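# Load a staple strip onto an open stapler's rail

## Task

Pick a staple strip out of the tray and seat it so it straddles the rail of the opened stapler, with the staple legs pointing downward. The stapler must end up resting flat and upright, directly on the table surface. The arrangement has to stay put by itself; if it holds only because the robot supports it, the goal is not met. Finally release the strip and pull the grippers away.

## Robot and tools

Robot: two arms, left_arm and right_arm, each ending in a parallel two-finger gripper. Base positions in the scene frame: left_arm at (-0.011, +0.235, 0) m, right_arm at (-0.025, -0.227, 0) m, both turned slightly about z.

Scene frame: origin on the table top midway between the arms, +x pointing out over the table, +z up, left_arm on the +y side. The arm names do not match image sides. Gripper frame: fingers extend along the gripper's +z, and they open and close along its y. The reported end_effector_position is the point between the finger pads, roughly 1 cm back from the fingertips.

execute_actions(actions): actions is a list of actions; each action is a list of up to 15 rows, and each row runs for one 1/30 s control step. If fewer than 15 rows are given, the final row repeats to fill 15 steps, so one action lasts 0.5 s. A row is a single flat list of 14 numbers, each in [-1, 1], covering both arms even if one stays still: left_arm dx, dy, dz, rx, ry, rz, opening, then right_arm dx, dy, dz, rx, ry, rz, opening. dx to rz are an offset, not a pose: they are measured in that gripper's own axes from its measured pose when the action began (for a call's first action, the pose in the latest result). Every row is relative to that same starting pose, not added to the prior row. Scale: 1.0 equals 0.6 m of travel or 180 degrees; rx, ry, rz form one rotation vector. opening is absolute: +1 fully open (0.093 m), -1 closed. An empty list just returns the current state and images.

move(target, speed, blocking): target is one row of 14 numbers laid out exactly like an execute_actions row, again an offset in each gripper's axes from the pose shown in the most recent result that had one. Each gripper travels a straight line to its goal, both finishing together, in 0.5 to 10 s; longer paths are cut off at 10 s. Rotation takes the shorter way. Paths ignore obstacles and the other arm; grippers lag, wander and can overshoot the speed, mostly near full reach. speed is in m/s, 0.002 to 0.5 (default 0.25); turning is capped at twice that in rad/s. Faster contact hits harder, and aiming further beyond a contact pushes harder. The opening is sent when the move starts. With blocking=false the result comes after 0.5 s while motion continues; until a result shows the end, use wait or stop before any other action or move. The move: line reports the ending (done, off_target, moving, held, fault) and limits: paced means the commanded pose was clipped; held means a check blocked some steps, after which the arm may speed up a lot. Per-gripper distance to the goal is also given.

wait(seconds): 0 to 10; lets time pass with arms holding their last command, returning early if a running move ends. stop(): brakes a running move (needs room; fingers continue). zoom_image(camera, region): region [x0, y0, x1, y1] in pixels, at most 504 by 504, from cam_head_left, cam_head_right, cam_high, cam_low, cam_left_wrist or cam_right_wrist (all 504x504; calibration is supplied). read_manual(section): returns only the "licences" text. finished_scene(scene): pass the current scene number to end it; irreversible, and the goal must already be met and stable.

Motion limits: each control step clips the command to within 70 mm and 16 degrees of the measured pose, so distant goals need several actions; after an action the arm continues only to its last clipped pose. Joint friction may leave the gripper up to about 31 mm off, and very small commands may not move it. If position and orientation conflict, position wins. Elbows stop just before straight. Joint ranges (rad): waist -2.618 to 3.054, shoulder 0 to 3.142, elbow 0 to 3.142, wrist pitch -1.571 to 1.571, wrist yaw -1.571 to 1.571, wrist roll -2.094 to 2.094.

Results: a state line per arm gives end_effector_position (m) and end_effector_quat_wxyz in the scene frame, less accurate at long reach. Hand target lines show where the controller is currently driving each gripper. A pose unreachable line means the clearance check altered or blocked that arm's command. Action calls also list positions at some steps, with HELD marking steps where an arm was held back. grip_measured is the gripper motor position on the opening scale: pads meet near -0.94, and each mm of object width adds about 0.0208; each gripper has its own fixed bias up to about 0.02. After contact the fingers stop but the motor keeps heading to the sent value, so going further below the width reading squeezes harder (up to roughly 50-62 N per pad, less on parts under about 5 mm). Keep sending the same closing value to keep a grip. The last Joint positions entry is opening in metres. Joint torques are raw drive outputs with offsets and noise. MOTOR HOT warns from 75 °C; at 90 °C the arm halts 10 s; at 100 °C it goes limp and falls (OVER-TEMPERATURE FAULT). FAULT lines mark stops.

Cautions: the robot keeps its last command while you think. To hold an arm still, send the offset back to its desired pose in the first call of a reply and zeros afterward, always with its correct opening. Do not let the arms collide or press each other, avoid drops, slams and forceful pushing, and never let anything leave the table. Brief outside tugs on held parts or nudges to loose objects can occur.

Each tool is called after "Request:" by a JSON object that holds its "name" and its "arguments", one argument or row to a line.

## Session

Request:
{"name": "execute_actions", "arguments": {
  "actions": []
}}

Scene clock: 0.00 s.
left_arm: end_effector_position=(+0.2237, +0.5378, +0.1867) grip_measured=+0.985 end_effector_quat_wxyz=(-0.276, +0.689, -0.557, -0.371) | right_arm: end_effector_position=(+0.0320, -0.5534, +0.2940) grip_measured=+0.989 end_effector_quat_wxyz=(+0.727, +0.584, +0.281, +0.228)
Joint positions: left_arm=[ 0.441  1.635  1.29  -0.815 -0.898 -1.022  0.092] | right_arm=[-1.949  1.166  0.47   0.997 -1.003  1.682  0.093]
Joint velocities: left_arm=[-0.002 -0.022 -0.007 -0.037  0.037 -0.007  0.001] | right_arm=[ 0.002  0.012 -0.012 -0.051 -0.037 -0.051  0.   ]
Joint torques (N m, as the arm reports them, + toward a larger angle): no reading
Motor temperatures (°C, as the motors report them): left_arm=[23 24 22 21 24 23] | right_arm=[24 21 25 24 25 24]
Hand target (left_arm): +0.224, +0.538, +0.187; -0.276, +0.689, -0.557, -0.371
Hand target (right_arm): +0.032, -0.553, +0.294; +0.727, +0.584, +0.281, +0.228

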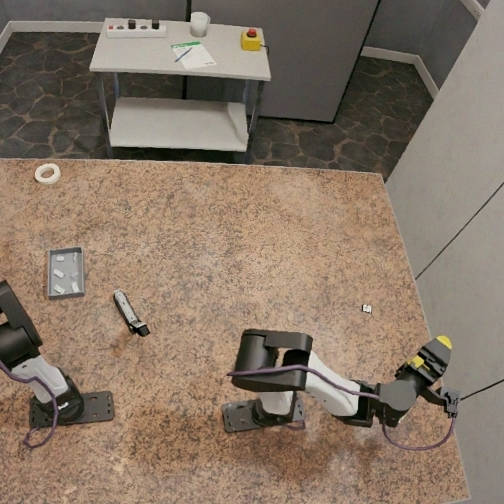

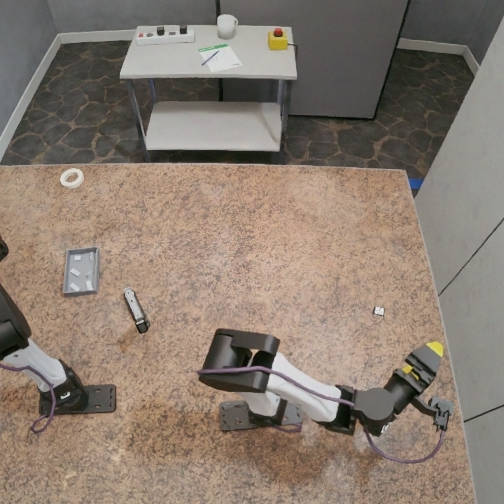

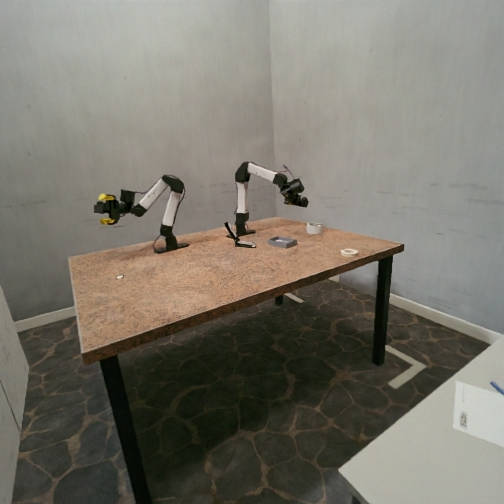

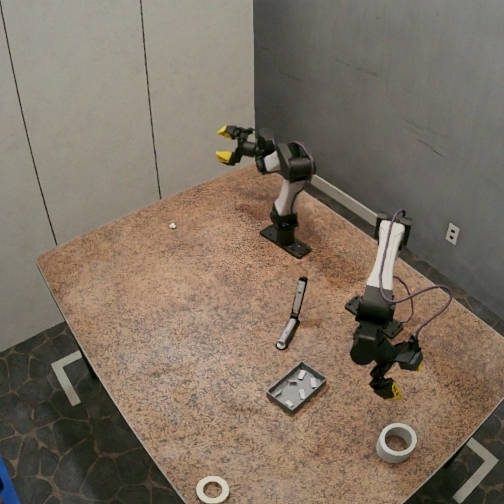

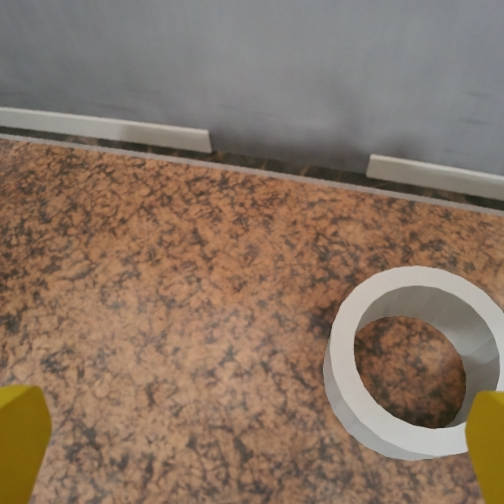

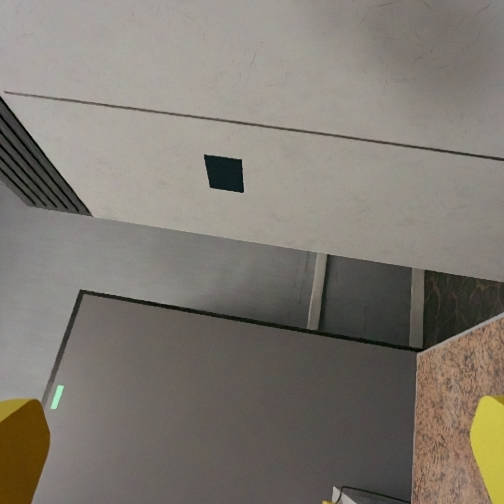

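Request:
{"name": "zoom_image", "arguments": {
  "camera": "cam_head_left",
  "region": [30, 230, 170, 350]
}}

Request:
{"name": "zoom_image", "arguments": {
  "camera": "cam_head_right",
  "region": [40, 230, 180, 350]
}}

Request:
{"name": "zoom_image", "arguments": {
  "camera": "cam_low",
  "region": [240, 260, 360, 420]
}}

Request:
{"name": "zoom_image", "arguments": {
  "camera": "cam_high",
  "region": [200, 200, 320, 270]
}}

Region (30, 230, 170, 350) of cam_head_left's 504x504 image, scaled by 3.600, with more detail than that image has; it fills the top 432 rows of this view, and the rest is white.

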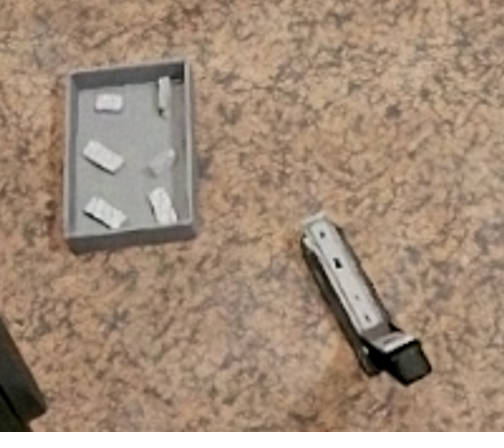

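Region (40, 230, 180, 350) of cam_head_right's 504x504 image, scaled by 3.600, with more detail than that image has; it fills the top 432 rows of this view, and the rest is white.

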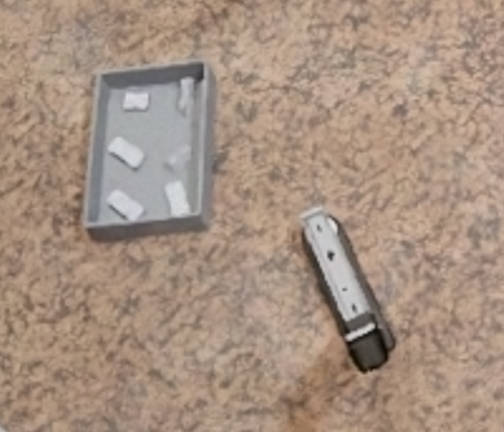

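Region (240, 260, 360, 420) of cam_low's 504x504 image, scaled by 3.150, with more detail than that image has; it fills the left 378 columns of this view, and the rest is white.

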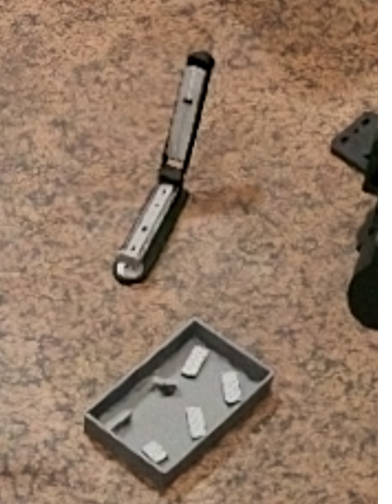

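Region (200, 200, 320, 270) of cam_high's 504x504 image, scaled by 4.200, with more detail than that image has; it fills the top 294 rows of this view, and the rest is white.

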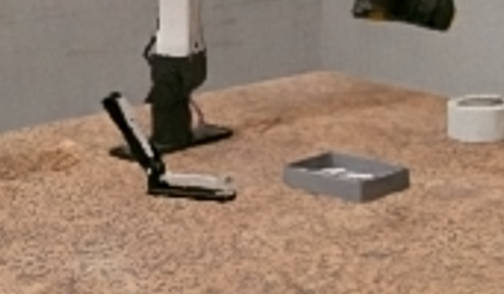

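Request:
{"name": "move", "arguments": {
  "target": [0.192,0.052,-0.368,0.279,0.207,0.518,1,0,0,0,0,0,0,1],
  "speed": 0.4
}}

Scene clock: 47.40 s.
left_arm: end_effector_position=(+0.2494, +0.2937, +0.2144) grip_measured=+0.985 end_effector_quat_wxyz=(+0.043, -0.013, +0.999, +0.009) | right_arm: end_effector_position=(+0.0320, -0.5534, +0.2940) grip_measured=+0.989 end_effector_quat_wxyz=(+0.727, +0.584, +0.281, +0.228)
Joint positions: left_arm=[ 0.101  1.517  1.594 -1.56  -0.001  0.193  0.092] | right_arm=[-1.949  1.166  0.47   0.997 -1.003  1.682  0.093]
Joint velocities: left_arm=[-0.022 -0.012  0.002 -0.066 -0.022  0.11  -0.   ] | right_arm=[-0.012 -0.027 -0.012 -0.007  0.051  0.051  0.001]
Joint torques (N m, as the arm reports them, + toward a larger angle): left_arm=[-0.7  -7.19  8.31  0.45  0.06  0.14] | right_arm=[-0.34 -2.95  8.35  1.65  0.24 -0.03]
Motor temperatures (°C, as the motors report them): left_arm=[23 31 27 23 24 23] | right_arm=[24 23 32 31 25 24]
Hand target (left_arm): +0.250, +0.290, +0.219; +0.050, -0.002, +0.999, +0.007
Hand target (right_arm): +0.032, -0.553, +0.294; +0.727, +0.584, +0.281, +0.228
Off the commanded pose (left_arm): 0.006 m, 5 deg.
Off the commanded pose (right_arm): 0.000 m, 0 deg.
joint sent to its limit (left arm) — the command would take joint 4 (wrist pitch) past its lower limit, so that joint was sent only as far as its limit.
move: off_target (left_arm)
camera_calibration (this result's frames):
cam_left_wrist: T_world_to_cam=[[0.0423522, -0.998847, -0.0225943, 0.283009], [-0.933116, -0.0476272, 0.356407, 0.209684], [-0.357072, 0.00598852, -0.934058, 0.373262], [0, 0, 0, 1]] pos_world=[0.316955, 0.290434, 0.28031]

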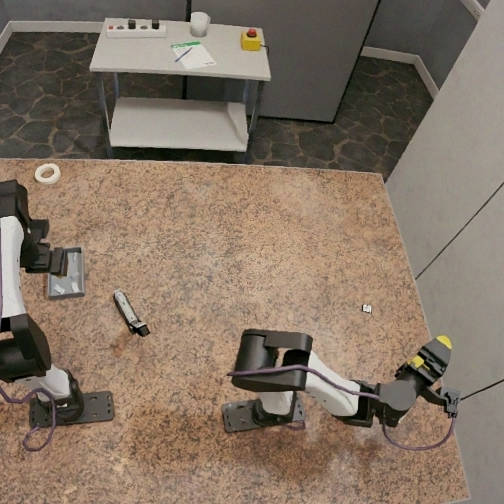

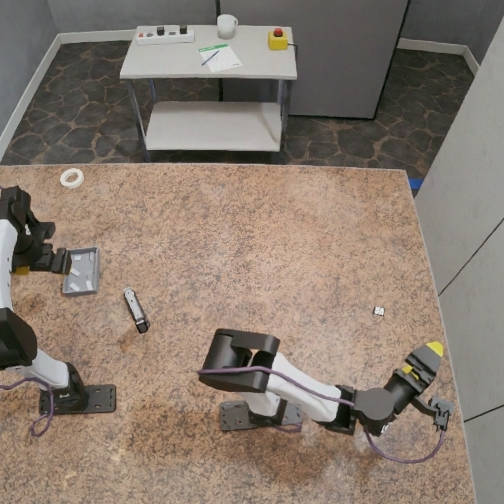

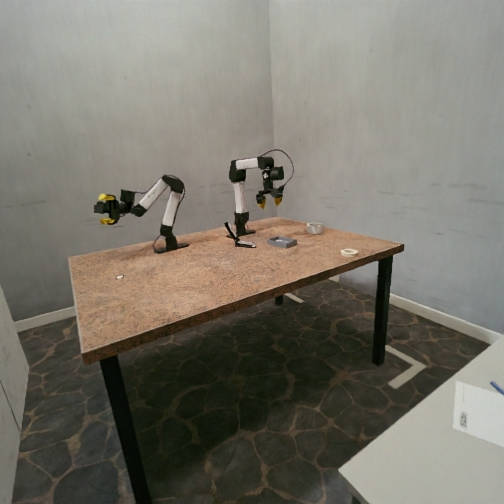

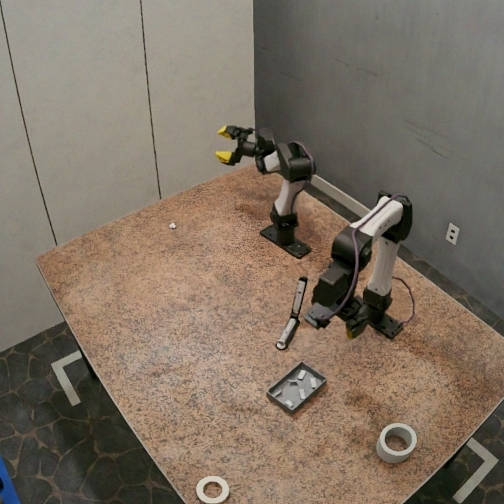

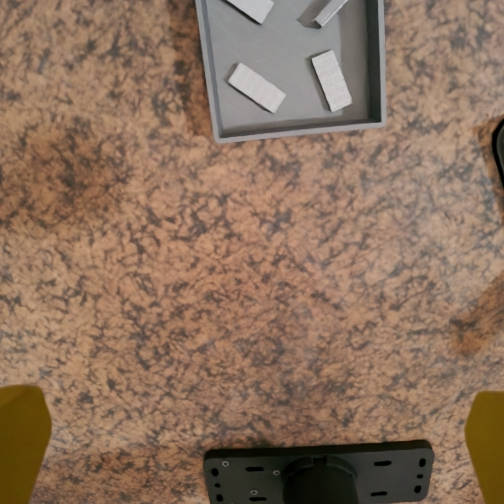

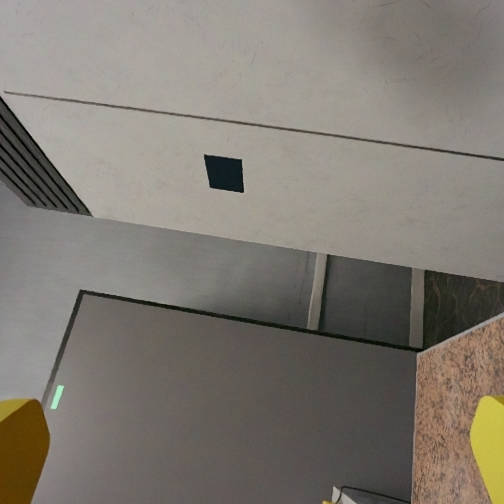

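Request:
{"name": "move", "arguments": {
  "target": [-0.085,0,0.125,0,-0.02,0,1,0,0,0,0,0,0,1]
}}

Request:
{"name": "zoom_image", "arguments": {
  "camera": "cam_left_wrist",
  "region": [0, 0, 504, 504]
}}

Scene clock: 53.93 s.
left_arm: end_effector_position=(+0.3047, +0.3008, +0.1465) grip_measured=+0.985 end_effector_quat_wxyz=(+0.073, -0.014, +0.997, +0.013) | right_arm: end_effector_position=(+0.0320, -0.5534, +0.2940) grip_measured=+0.989 end_effector_quat_wxyz=(+0.727, +0.584, +0.281, +0.228)
Joint positions: left_arm=[ 0.087  1.625  1.421 -1.218  0.003  0.178  0.092] | right_arm=[-1.949  1.166  0.47   0.997 -1.003  1.682  0.093]
Joint velocities: left_arm=[ 0.002 -0.007 -0.002 -0.037  0.066  0.022  0.   ] | right_arm=[-0.002  0.002  0.012 -0.051 -0.007 -0.037  0.   ]
Joint torques (N m, as the arm reports them, + toward a larger angle): left_arm=[-0.88 -8.19  6.68  0.72  0.04 -0.04] | right_arm=[-0.31 -2.96  8.35  1.64  0.22 -0.05]
Motor temperatures (°C, as the motors report them): left_arm=[23 31 28 23 24 23] | right_arm=[24 23 33 32 25 24]
Hand target (left_arm): +0.306, +0.296, +0.144; +0.074, -0.013, +0.997, +0.009
Hand target (right_arm): +0.032, -0.553, +0.294; +0.727, +0.584, +0.281, +0.228
Off the commanded pose (left_arm): 0.005 m, 0 deg.
Off the commanded pose (right_arm): 0.000 m, 0 deg.
move: done
camera_calibration (this result's frames):
cam_left_wrist: T_world_to_cam=[[0.0444551, -0.998637, -0.0273296, 0.286175], [-0.952902, -0.0506026, 0.299028, 0.301112], [-0.300004, 0.0127491, -0.953853, 0.313068], [0, 0, 0, 1]] pos_world=[0.368129, 0.29703, 0.216401]

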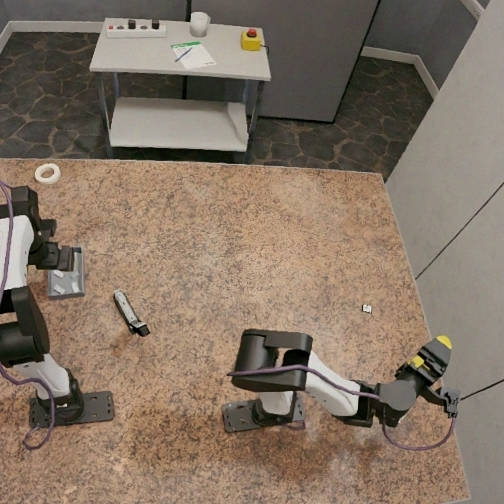

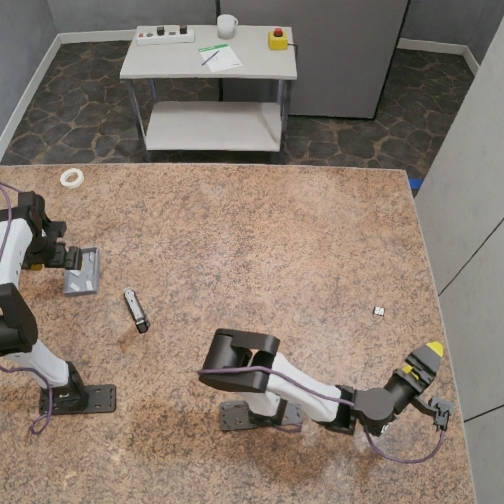

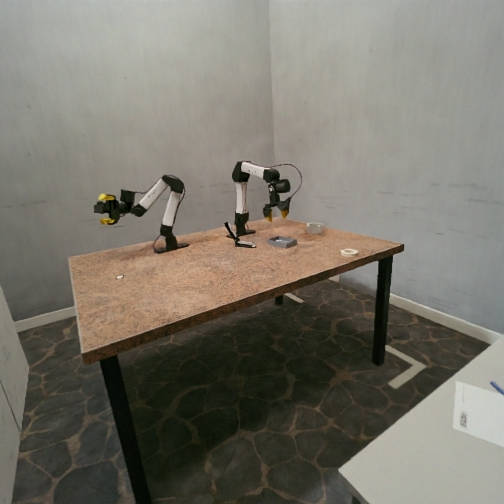

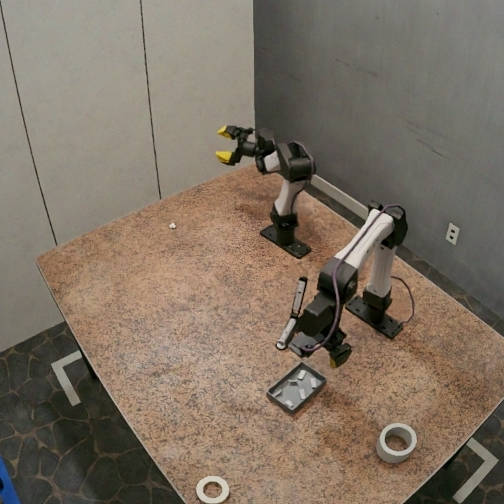

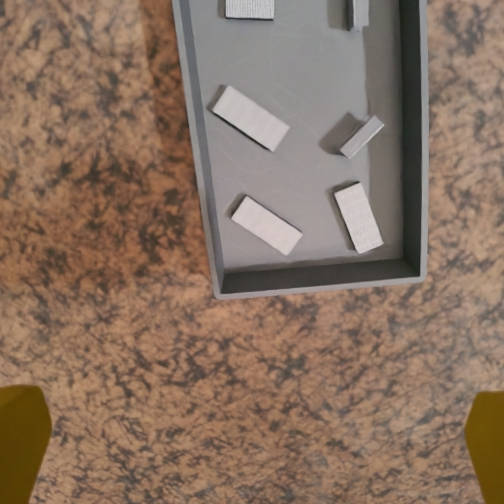

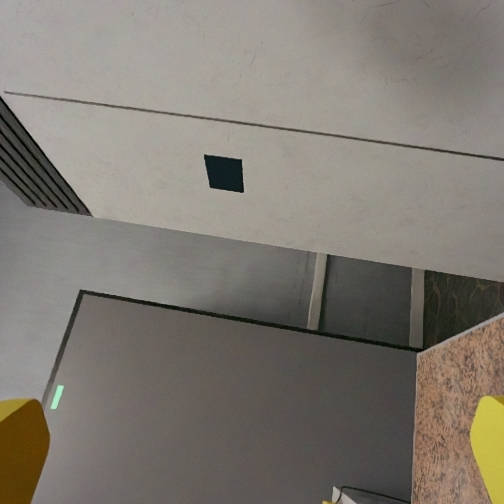

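Region (0, 0, 504, 504) of cam_left_wrist's 504x504 image, scaled by 1.000.

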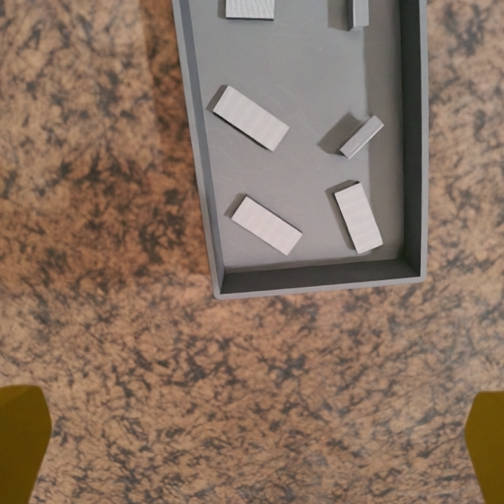

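Request:
{"name": "move", "arguments": {
  "target": [-0.108,0.005,0.125,0.02,0.043,-0.294,-0.3,0,0,0,0,0,0,1]
}}

Scene clock: 80.97 s.
left_arm: end_effector_position=(+0.3733, +0.3032, +0.0784) grip_measured=-0.298 end_effector_quat_wxyz=(-0.001, -0.445, +0.894, -0.046) | right_arm: end_effector_position=(+0.0320, -0.5534, +0.2940) grip_measured=+0.989 end_effector_quat_wxyz=(+0.727, +0.584, +0.281, +0.228)
Joint positions: left_arm=[ 0.095  2.02   1.655 -1.186  0.09  -0.711  0.031] | right_arm=[-1.949  1.166  0.47   0.997 -1.003  1.682  0.093]
Joint velocities: left_arm=[ 0.012  0.012 -0.002  0.037 -0.007 -0.037  0.001] | right_arm=[-0.007  0.007  0.002 -0.022 -0.037 -0.037 -0.001]
Joint torques (N m, as the arm reports them, + toward a larger angle): left_arm=[  1.02 -11.6    8.92   0.41   0.06  -0.01] | right_arm=[-0.23 -3.14  8.5   1.65  0.27 -0.05]
Motor temperatures (°C, as the motors report them): left_arm=[23 32 28 23 24 23] | right_arm=[24 23 35 33 25 24]
Hand target (left_arm): +0.379, +0.307, +0.081; +0.006, -0.455, +0.889, -0.052
Hand target (right_arm): +0.032, -0.553, +0.294; +0.727, +0.584, +0.281, +0.228
Off the commanded pose (left_arm): 0.008 m, 2 deg.
Off the commanded pose (right_arm): 0.000 m, 0 deg.
move: done
camera_calibration (this result's frames):
cam_left_wrist: T_world_to_cam=[[0.805369, -0.588058, 0.0746238, -0.132852], [-0.547307, -0.689328, 0.474639, 0.415395], [-0.227675, -0.423102, -0.877012, 0.367738], [0, 0, 0, 1]] pos_world=[0.418068, 0.363809, 0.135262]

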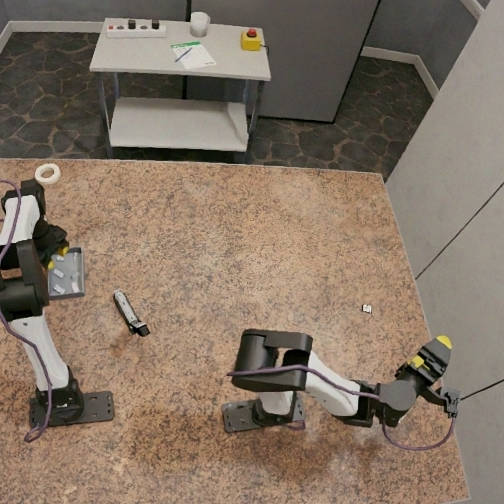

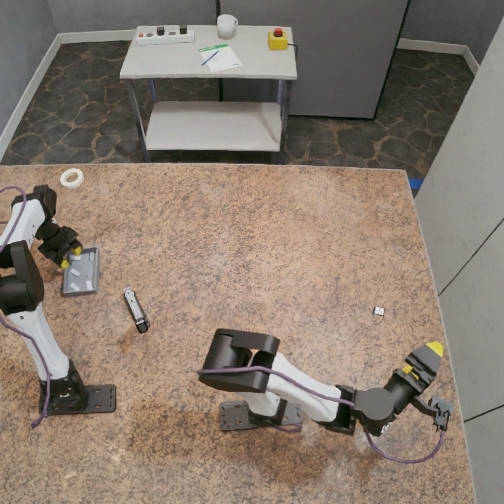

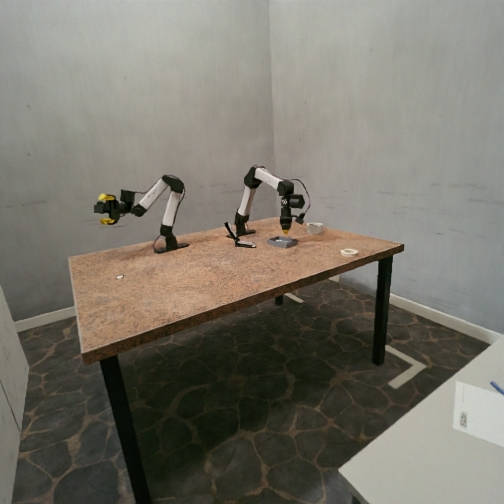

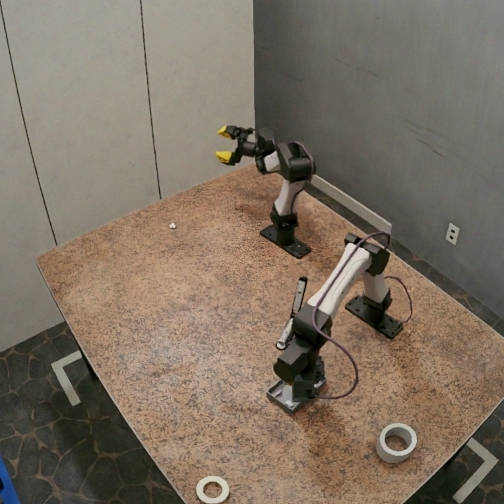

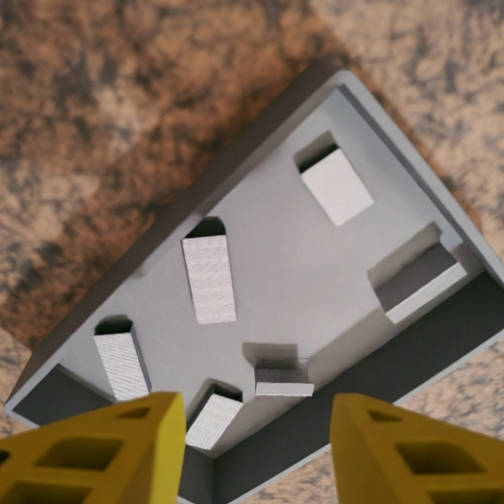

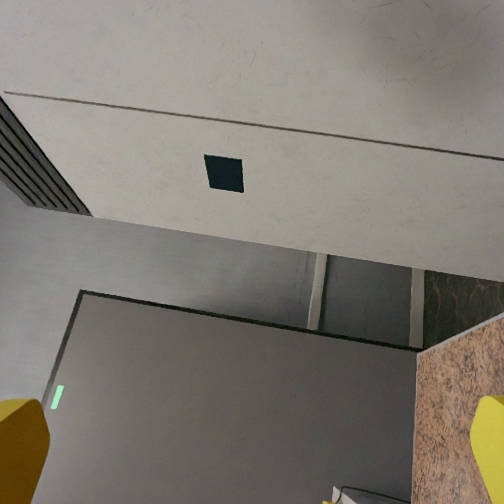

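Request:
{"name": "move", "arguments": {
  "target": [0.002,0.009,0.068,-0.026,-0.013,0,-0.3,0,0,0,0,0,0,1],
  "speed": 0.1
}}

Scene clock: 103.83 s.
left_arm: end_effector_position=(+0.3702, +0.3046, +0.0414) grip_measured=-0.298 end_effector_quat_wxyz=(-0.001, -0.446, +0.895, -0.005) | right_arm: end_effector_position=(+0.0320, -0.5534, +0.2940) grip_measured=+0.989 end_effector_quat_wxyz=(+0.727, +0.584, +0.281, +0.228)
Joint positions: left_arm=[ 0.065  2.054  1.559 -1.075  0.011 -0.739  0.031] | right_arm=[-1.949  1.166  0.47   0.997 -1.003  1.682  0.093]
Joint velocities: left_arm=[-0.012  0.007  0.002  0.037 -0.037 -0.037  0.002] | right_arm=[ 0.007 -0.012  0.002  0.051 -0.081 -0.037  0.001]
Joint torques (N m, as the arm reports them, + toward a larger angle): left_arm=[ -0.64 -12.15   6.     0.39  -0.11  -0.06] | right_arm=[-0.29 -3.09  8.42  1.63  0.25 -0.04]
Motor temperatures (°C, as the motors report them): left_arm=[23 36 30 22 24 23] | right_arm=[24 23 36 34 25 24]
Hand target (left_arm): +0.370, +0.302, +0.037; -0.001, -0.446, +0.895, -0.001
Hand target (right_arm): +0.032, -0.553, +0.294; +0.727, +0.584, +0.281, +0.228
Off the commanded pose (left_arm): 0.005 m, 1 deg.
Off the commanded pose (right_arm): 0.000 m, 0 deg.
move: done
camera_calibration (this result's frames):
cam_left_wrist: T_world_to_cam=[[0.806329, -0.59146, 0.00274736, -0.123114], [-0.531731, -0.722851, 0.441304, 0.438066], [-0.259028, -0.357297, -0.897354, 0.327588], [0, 0, 0, 1]] pos_world=[0.417058, 0.360886, 0.100981]

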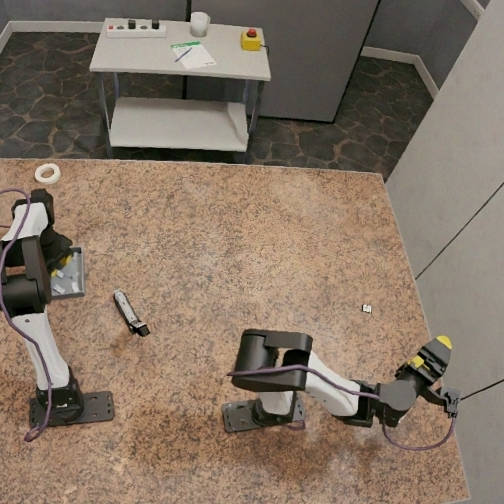

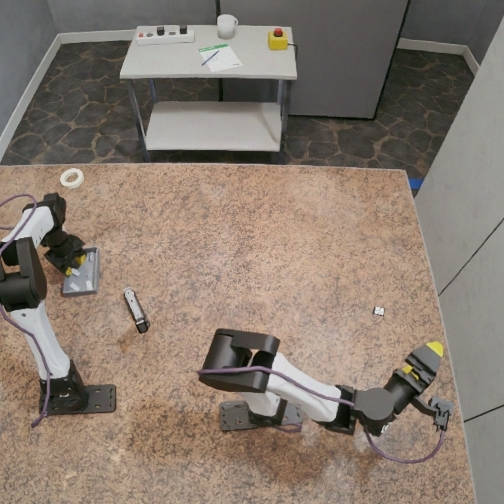

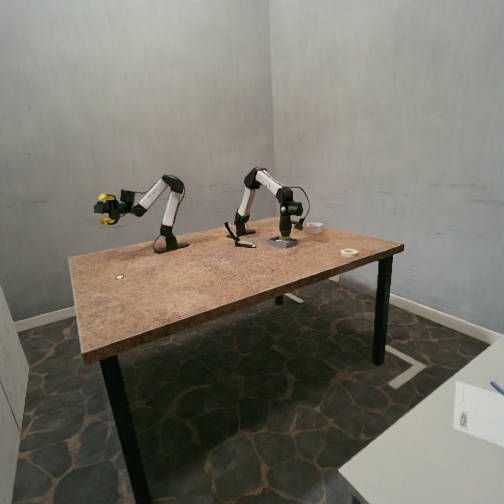

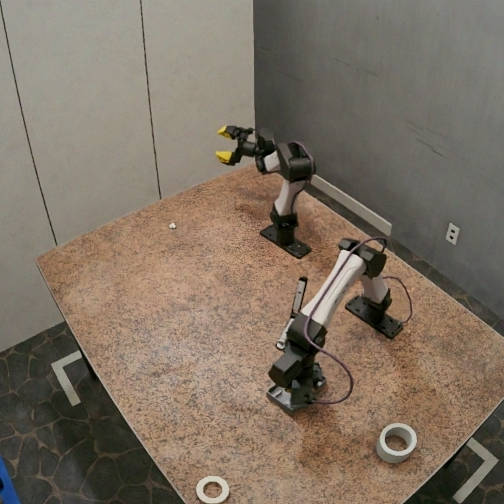

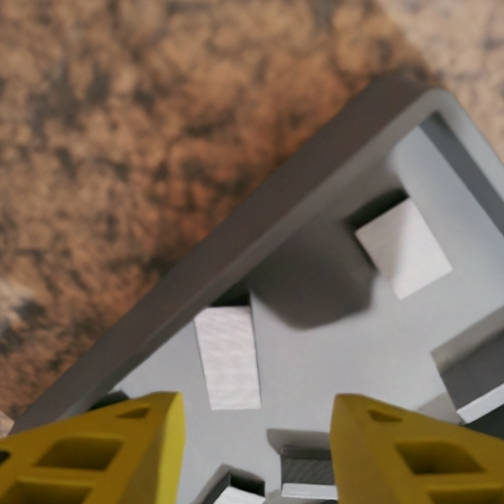

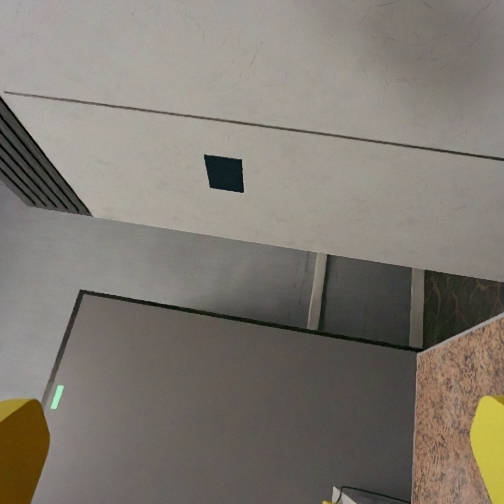

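Request:
{"name": "move", "arguments": {
  "target": [0.004,0.013,0.02,0,0,0,-0.45,0,0,0,0,0,0,1],
  "speed": 0.04
}}

Scene clock: 112.47 s.
left_arm: end_effector_position=(+0.3643, +0.3035, +0.0316) grip_measured=-0.448 end_effector_quat_wxyz=(-0.004, -0.446, +0.895, -0.004) | right_arm: end_effector_position=(+0.0320, -0.5534, +0.2940) grip_measured=+0.989 end_effector_quat_wxyz=(+0.727, +0.584, +0.281, +0.228)
Joint positions: left_arm=[ 0.065  2.049  1.511 -1.039  0.01  -0.739  0.024] | right_arm=[-1.949  1.166  0.47   0.997 -1.003  1.682  0.093]
Joint velocities: left_arm=[-0.007 -0.007 -0.007 -0.007 -0.037  0.022  0.001] | right_arm=[ 0.022 -0.007 -0.002 -0.051  0.022 -0.066  0.001]
Joint torques (N m, as the arm reports them, + toward a larger angle): left_arm=[  1.03 -13.09   5.1    0.49  -0.02   0.14] | right_arm=[-0.28 -3.17  8.32  1.66  0.23  0.  ]
Motor temperatures (°C, as the motors report them): left_arm=[23 37 29 22 24 23] | right_arm=[24 23 36 35 25 24]
Hand target (left_arm): +0.362, +0.307, +0.029; -0.001, -0.446, +0.895, -0.005
Hand target (right_arm): +0.032, -0.553, +0.294; +0.727, +0.584, +0.281, +0.228
Off the commanded pose (left_arm): 0.005 m, 0 deg.
Off the commanded pose (right_arm): 0.000 m, 0 deg.
move: done
camera_calibration (this result's frames):
cam_left_wrist: T_world_to_cam=[[0.806329, -0.591461, -0.00275107, -0.11878], [-0.528372, -0.722396, 0.446056, 0.437029], [-0.265812, -0.358214, -0.895001, 0.31953], [0, 0, 0, 1]] pos_world=[0.411625, 0.359914, 0.0907135]

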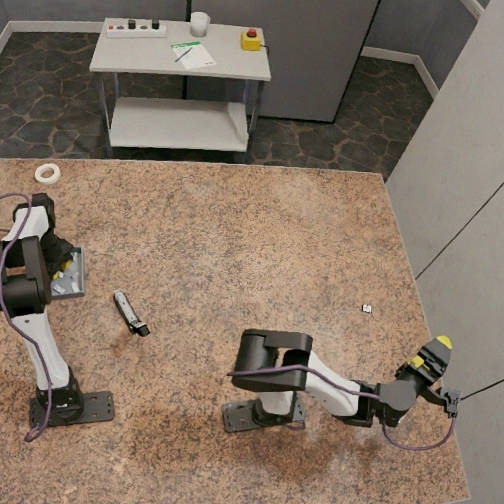

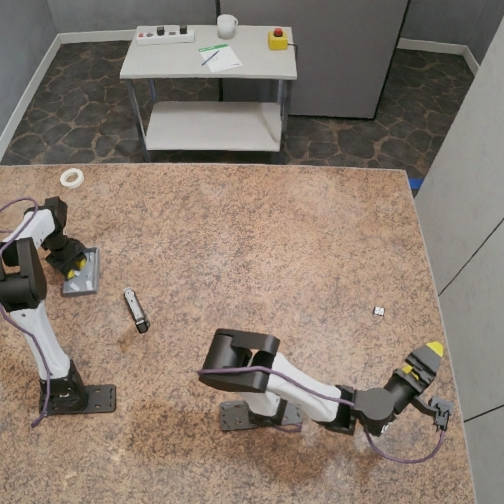

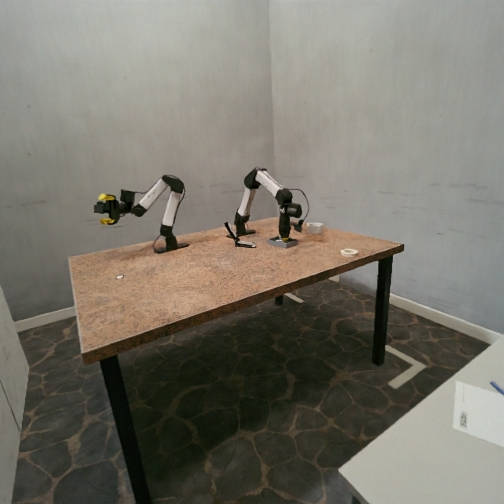

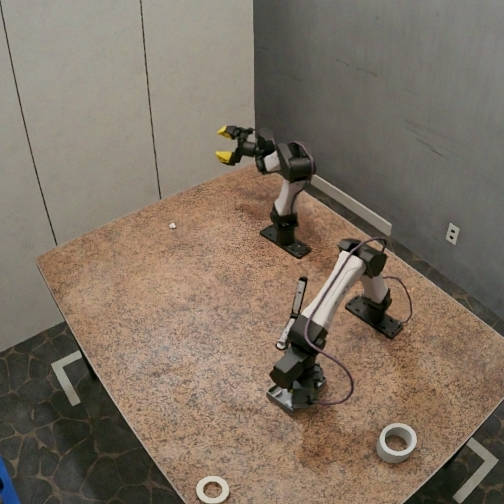

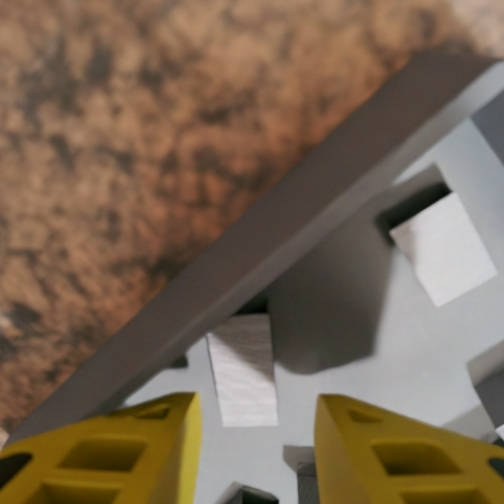

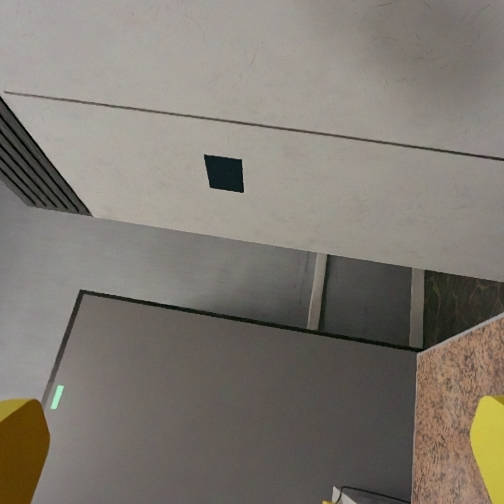

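Request:
{"name": "move", "arguments": {
  "target": [-0.004,0.008,0.024,0,0,0,-0.45,0,0,0,0,0,0,1],
  "speed": 0.03
}}

Scene clock: 117.47 s.
left_arm: end_effector_position=(+0.3642, +0.3037, +0.0305) grip_measured=-0.448 end_effector_quat_wxyz=(-0.002, -0.446, +0.895, -0.004) | right_arm: end_effector_position=(+0.0320, -0.5534, +0.2940) grip_measured=+0.989 end_effector_quat_wxyz=(+0.727, +0.584, +0.281, +0.228)
Joint positions: left_arm=[ 0.065  2.045  1.502 -1.028  0.009 -0.739  0.024] | right_arm=[-1.949  1.166  0.47   0.997 -1.003  1.682  0.093]
Joint velocities: left_arm=[ 0.002  0.007 -0.022 -0.022 -0.037 -0.066 -0.001] | right_arm=[-0.012 -0.007  0.012 -0.022 -0.037 -0.081  0.002]
Joint torques (N m, as the arm reports them, + toward a larger angle): left_arm=[  1.21 -10.87   3.95   0.65  -0.03   0.18] | right_arm=[-0.27 -3.12  8.33  1.62  0.26 -0.05]
Motor temperatures (°C, as the motors report them): left_arm=[23 38 29 22 24 23] | right_arm=[24 23 36 35 25 24]
Hand target (left_arm): +0.361, +0.308, +0.018; -0.005, -0.446, +0.895, -0.004
Hand target (right_arm): +0.032, -0.553, +0.294; +0.727, +0.584, +0.281, +0.228
Off the commanded pose (left_arm): 0.014 m, 0 deg.
Off the commanded pose (right_arm): 0.000 m, 0 deg.
move: off_target (left_arm)
camera_calibration (this result's frames):
cam_left_wrist: T_world_to_cam=[[0.806334, -0.591461, -0.000192528, -0.118682], [-0.530447, -0.723298, 0.442116, 0.438731], [-0.261634, -0.356391, -0.896958, 0.316604], [0, 0, 0, 1]] pos_world=[0.411255, 0.359972, 0.0899874]

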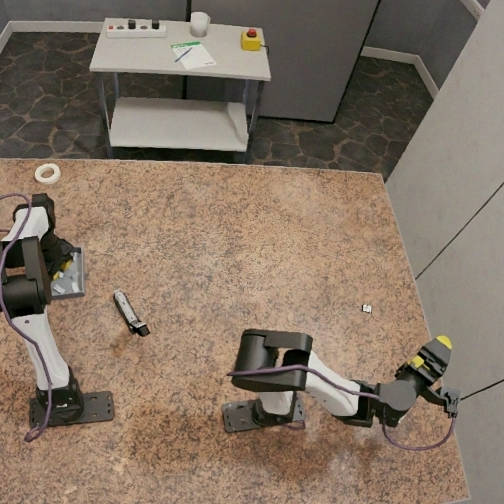

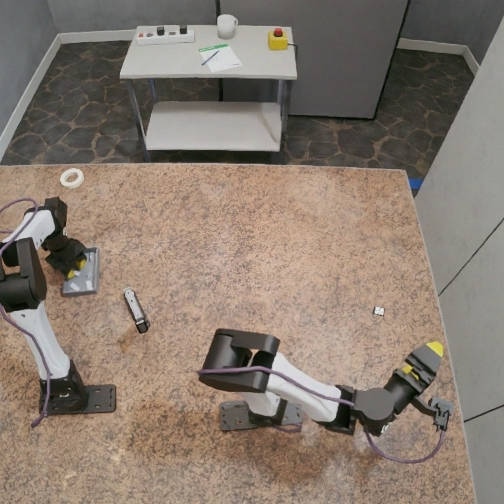

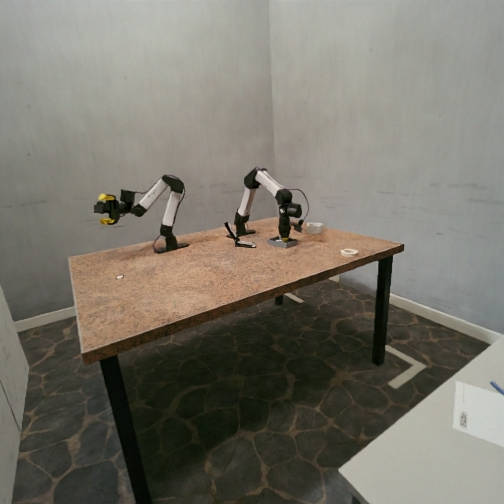

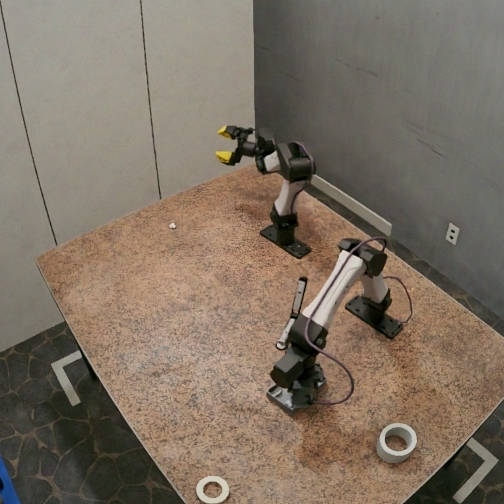

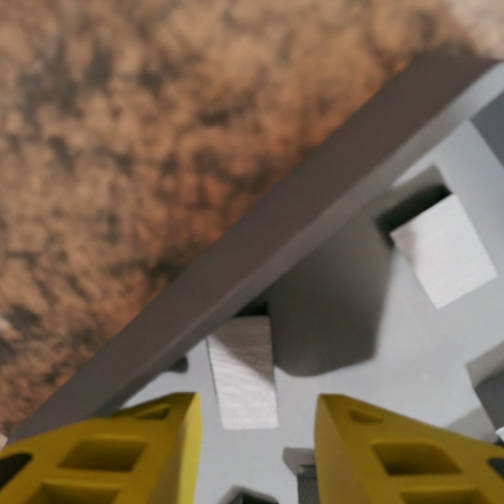

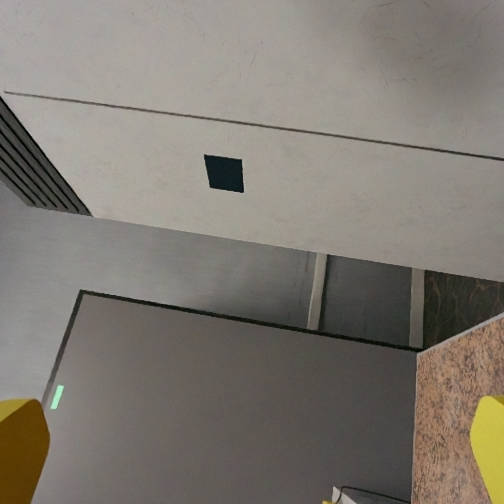

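Request:
{"name": "execute_actions", "arguments": {
  "actions": [
    [[0,0.012,0.035,0,0,0,-0.45,0,0,0,0,0,0,1]]
  ]
}}

Scene clock: 124.37 s.
left_arm: end_effector_position=(+0.3642, +0.3038, +0.0301) grip_measured=-0.448 end_effector_quat_wxyz=(+0.010, -0.445, +0.895, -0.007) | right_arm: end_effector_position=(+0.0320, -0.5534, +0.2940) grip_measured=+0.989 end_effector_quat_wxyz=(+0.727, +0.584, +0.281, +0.228)
Joint positions: left_arm=[ 0.065  2.024  1.468 -0.991  0.008 -0.739  0.024] | right_arm=[-1.949  1.166  0.47   0.997 -1.003  1.682  0.093]
Joint velocities: left_arm=[ 0.007  0.007 -0.007 -0.051  0.007  0.007 -0.002] | right_arm=[-0.002  0.012  0.007  0.037  0.007 -0.007 -0.001]
Joint torques (N m, as the arm reports them, + toward a larger angle): left_arm=[ 1.32 -9.44  3.21  0.74 -0.03  0.16] | right_arm=[-0.24 -2.96  8.31  1.64  0.28 -0.05]
Motor temperatures (°C, as the motors report them): left_arm=[23 38 28 23 24 23] | right_arm=[24 24 36 35 25 24]
Hand target (left_arm): +0.358, +0.308, +0.010; -0.002, -0.446, +0.895, -0.004
Hand target (right_arm): +0.032, -0.553, +0.294; +0.727, +0.584, +0.281, +0.228
Off the commanded pose (left_arm): 0.022 m, 1 deg.
Off the commanded pose (right_arm): 0.000 m, 0 deg.
Step readings (end_effector_position):
0: left_arm (+0.3642, +0.3037, +0.0306) | right_arm (+0.0320, -0.5534, +0.2940)
1: left_arm (+0.3639, +0.3038, +0.0299) | right_arm (+0.0320, -0.5534, +0.2940)
2: left_arm (+0.3638, +0.3038, +0.0299) | right_arm (+0.0320, -0.5534, +0.2940)
4: left_arm (+0.3640, +0.3038, +0.0300) | right_arm (+0.0320, -0.5534, +0.2940)
8: left_arm (+0.3640, +0.3038, +0.0299) | right_arm (+0.0320, -0.5534, +0.2940)
15: end_effector_position above
camera_calibration (this result's frames):
cam_left_wrist: T_world_to_cam=[[0.805693, -0.592111, 0.0162064, -0.11865], [-0.541507, -0.725195, 0.425279, 0.444111], [-0.24006, -0.351421, -0.904917, 0.307127], [0, 0, 0, 1]] pos_world=[0.409813, 0.359744, 0.0909764]

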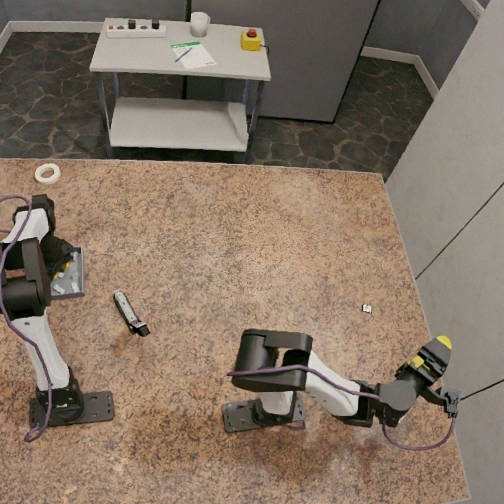

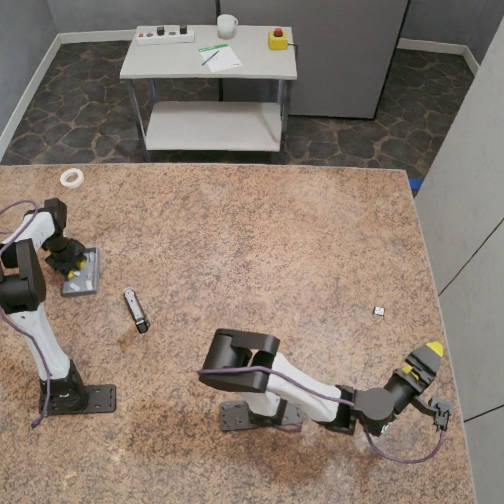

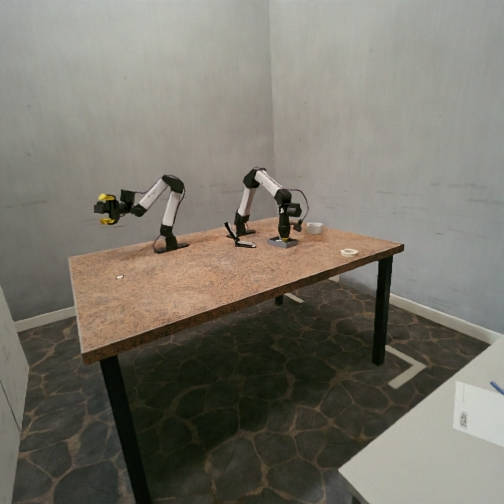

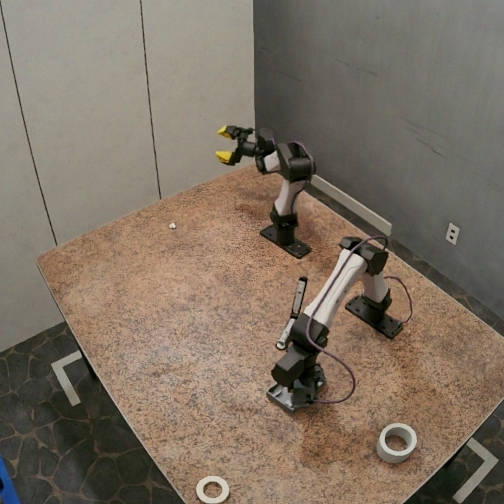

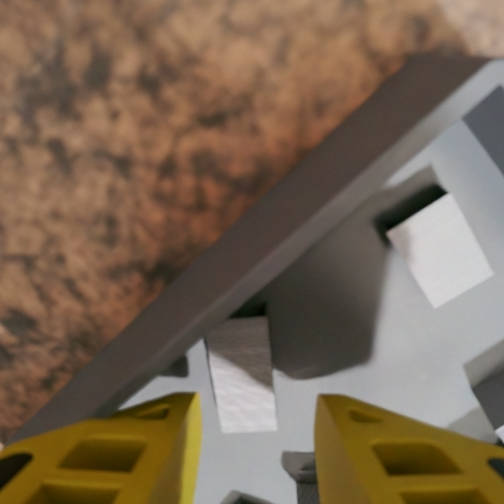

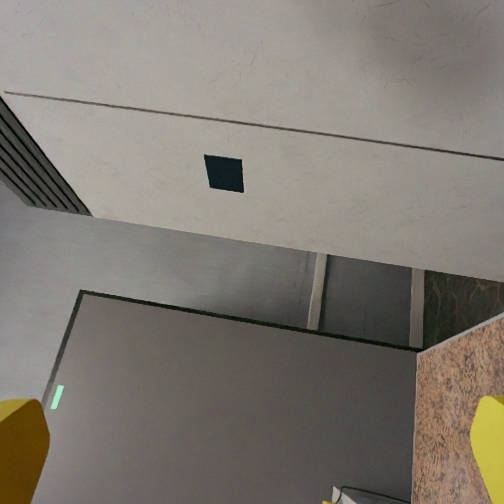

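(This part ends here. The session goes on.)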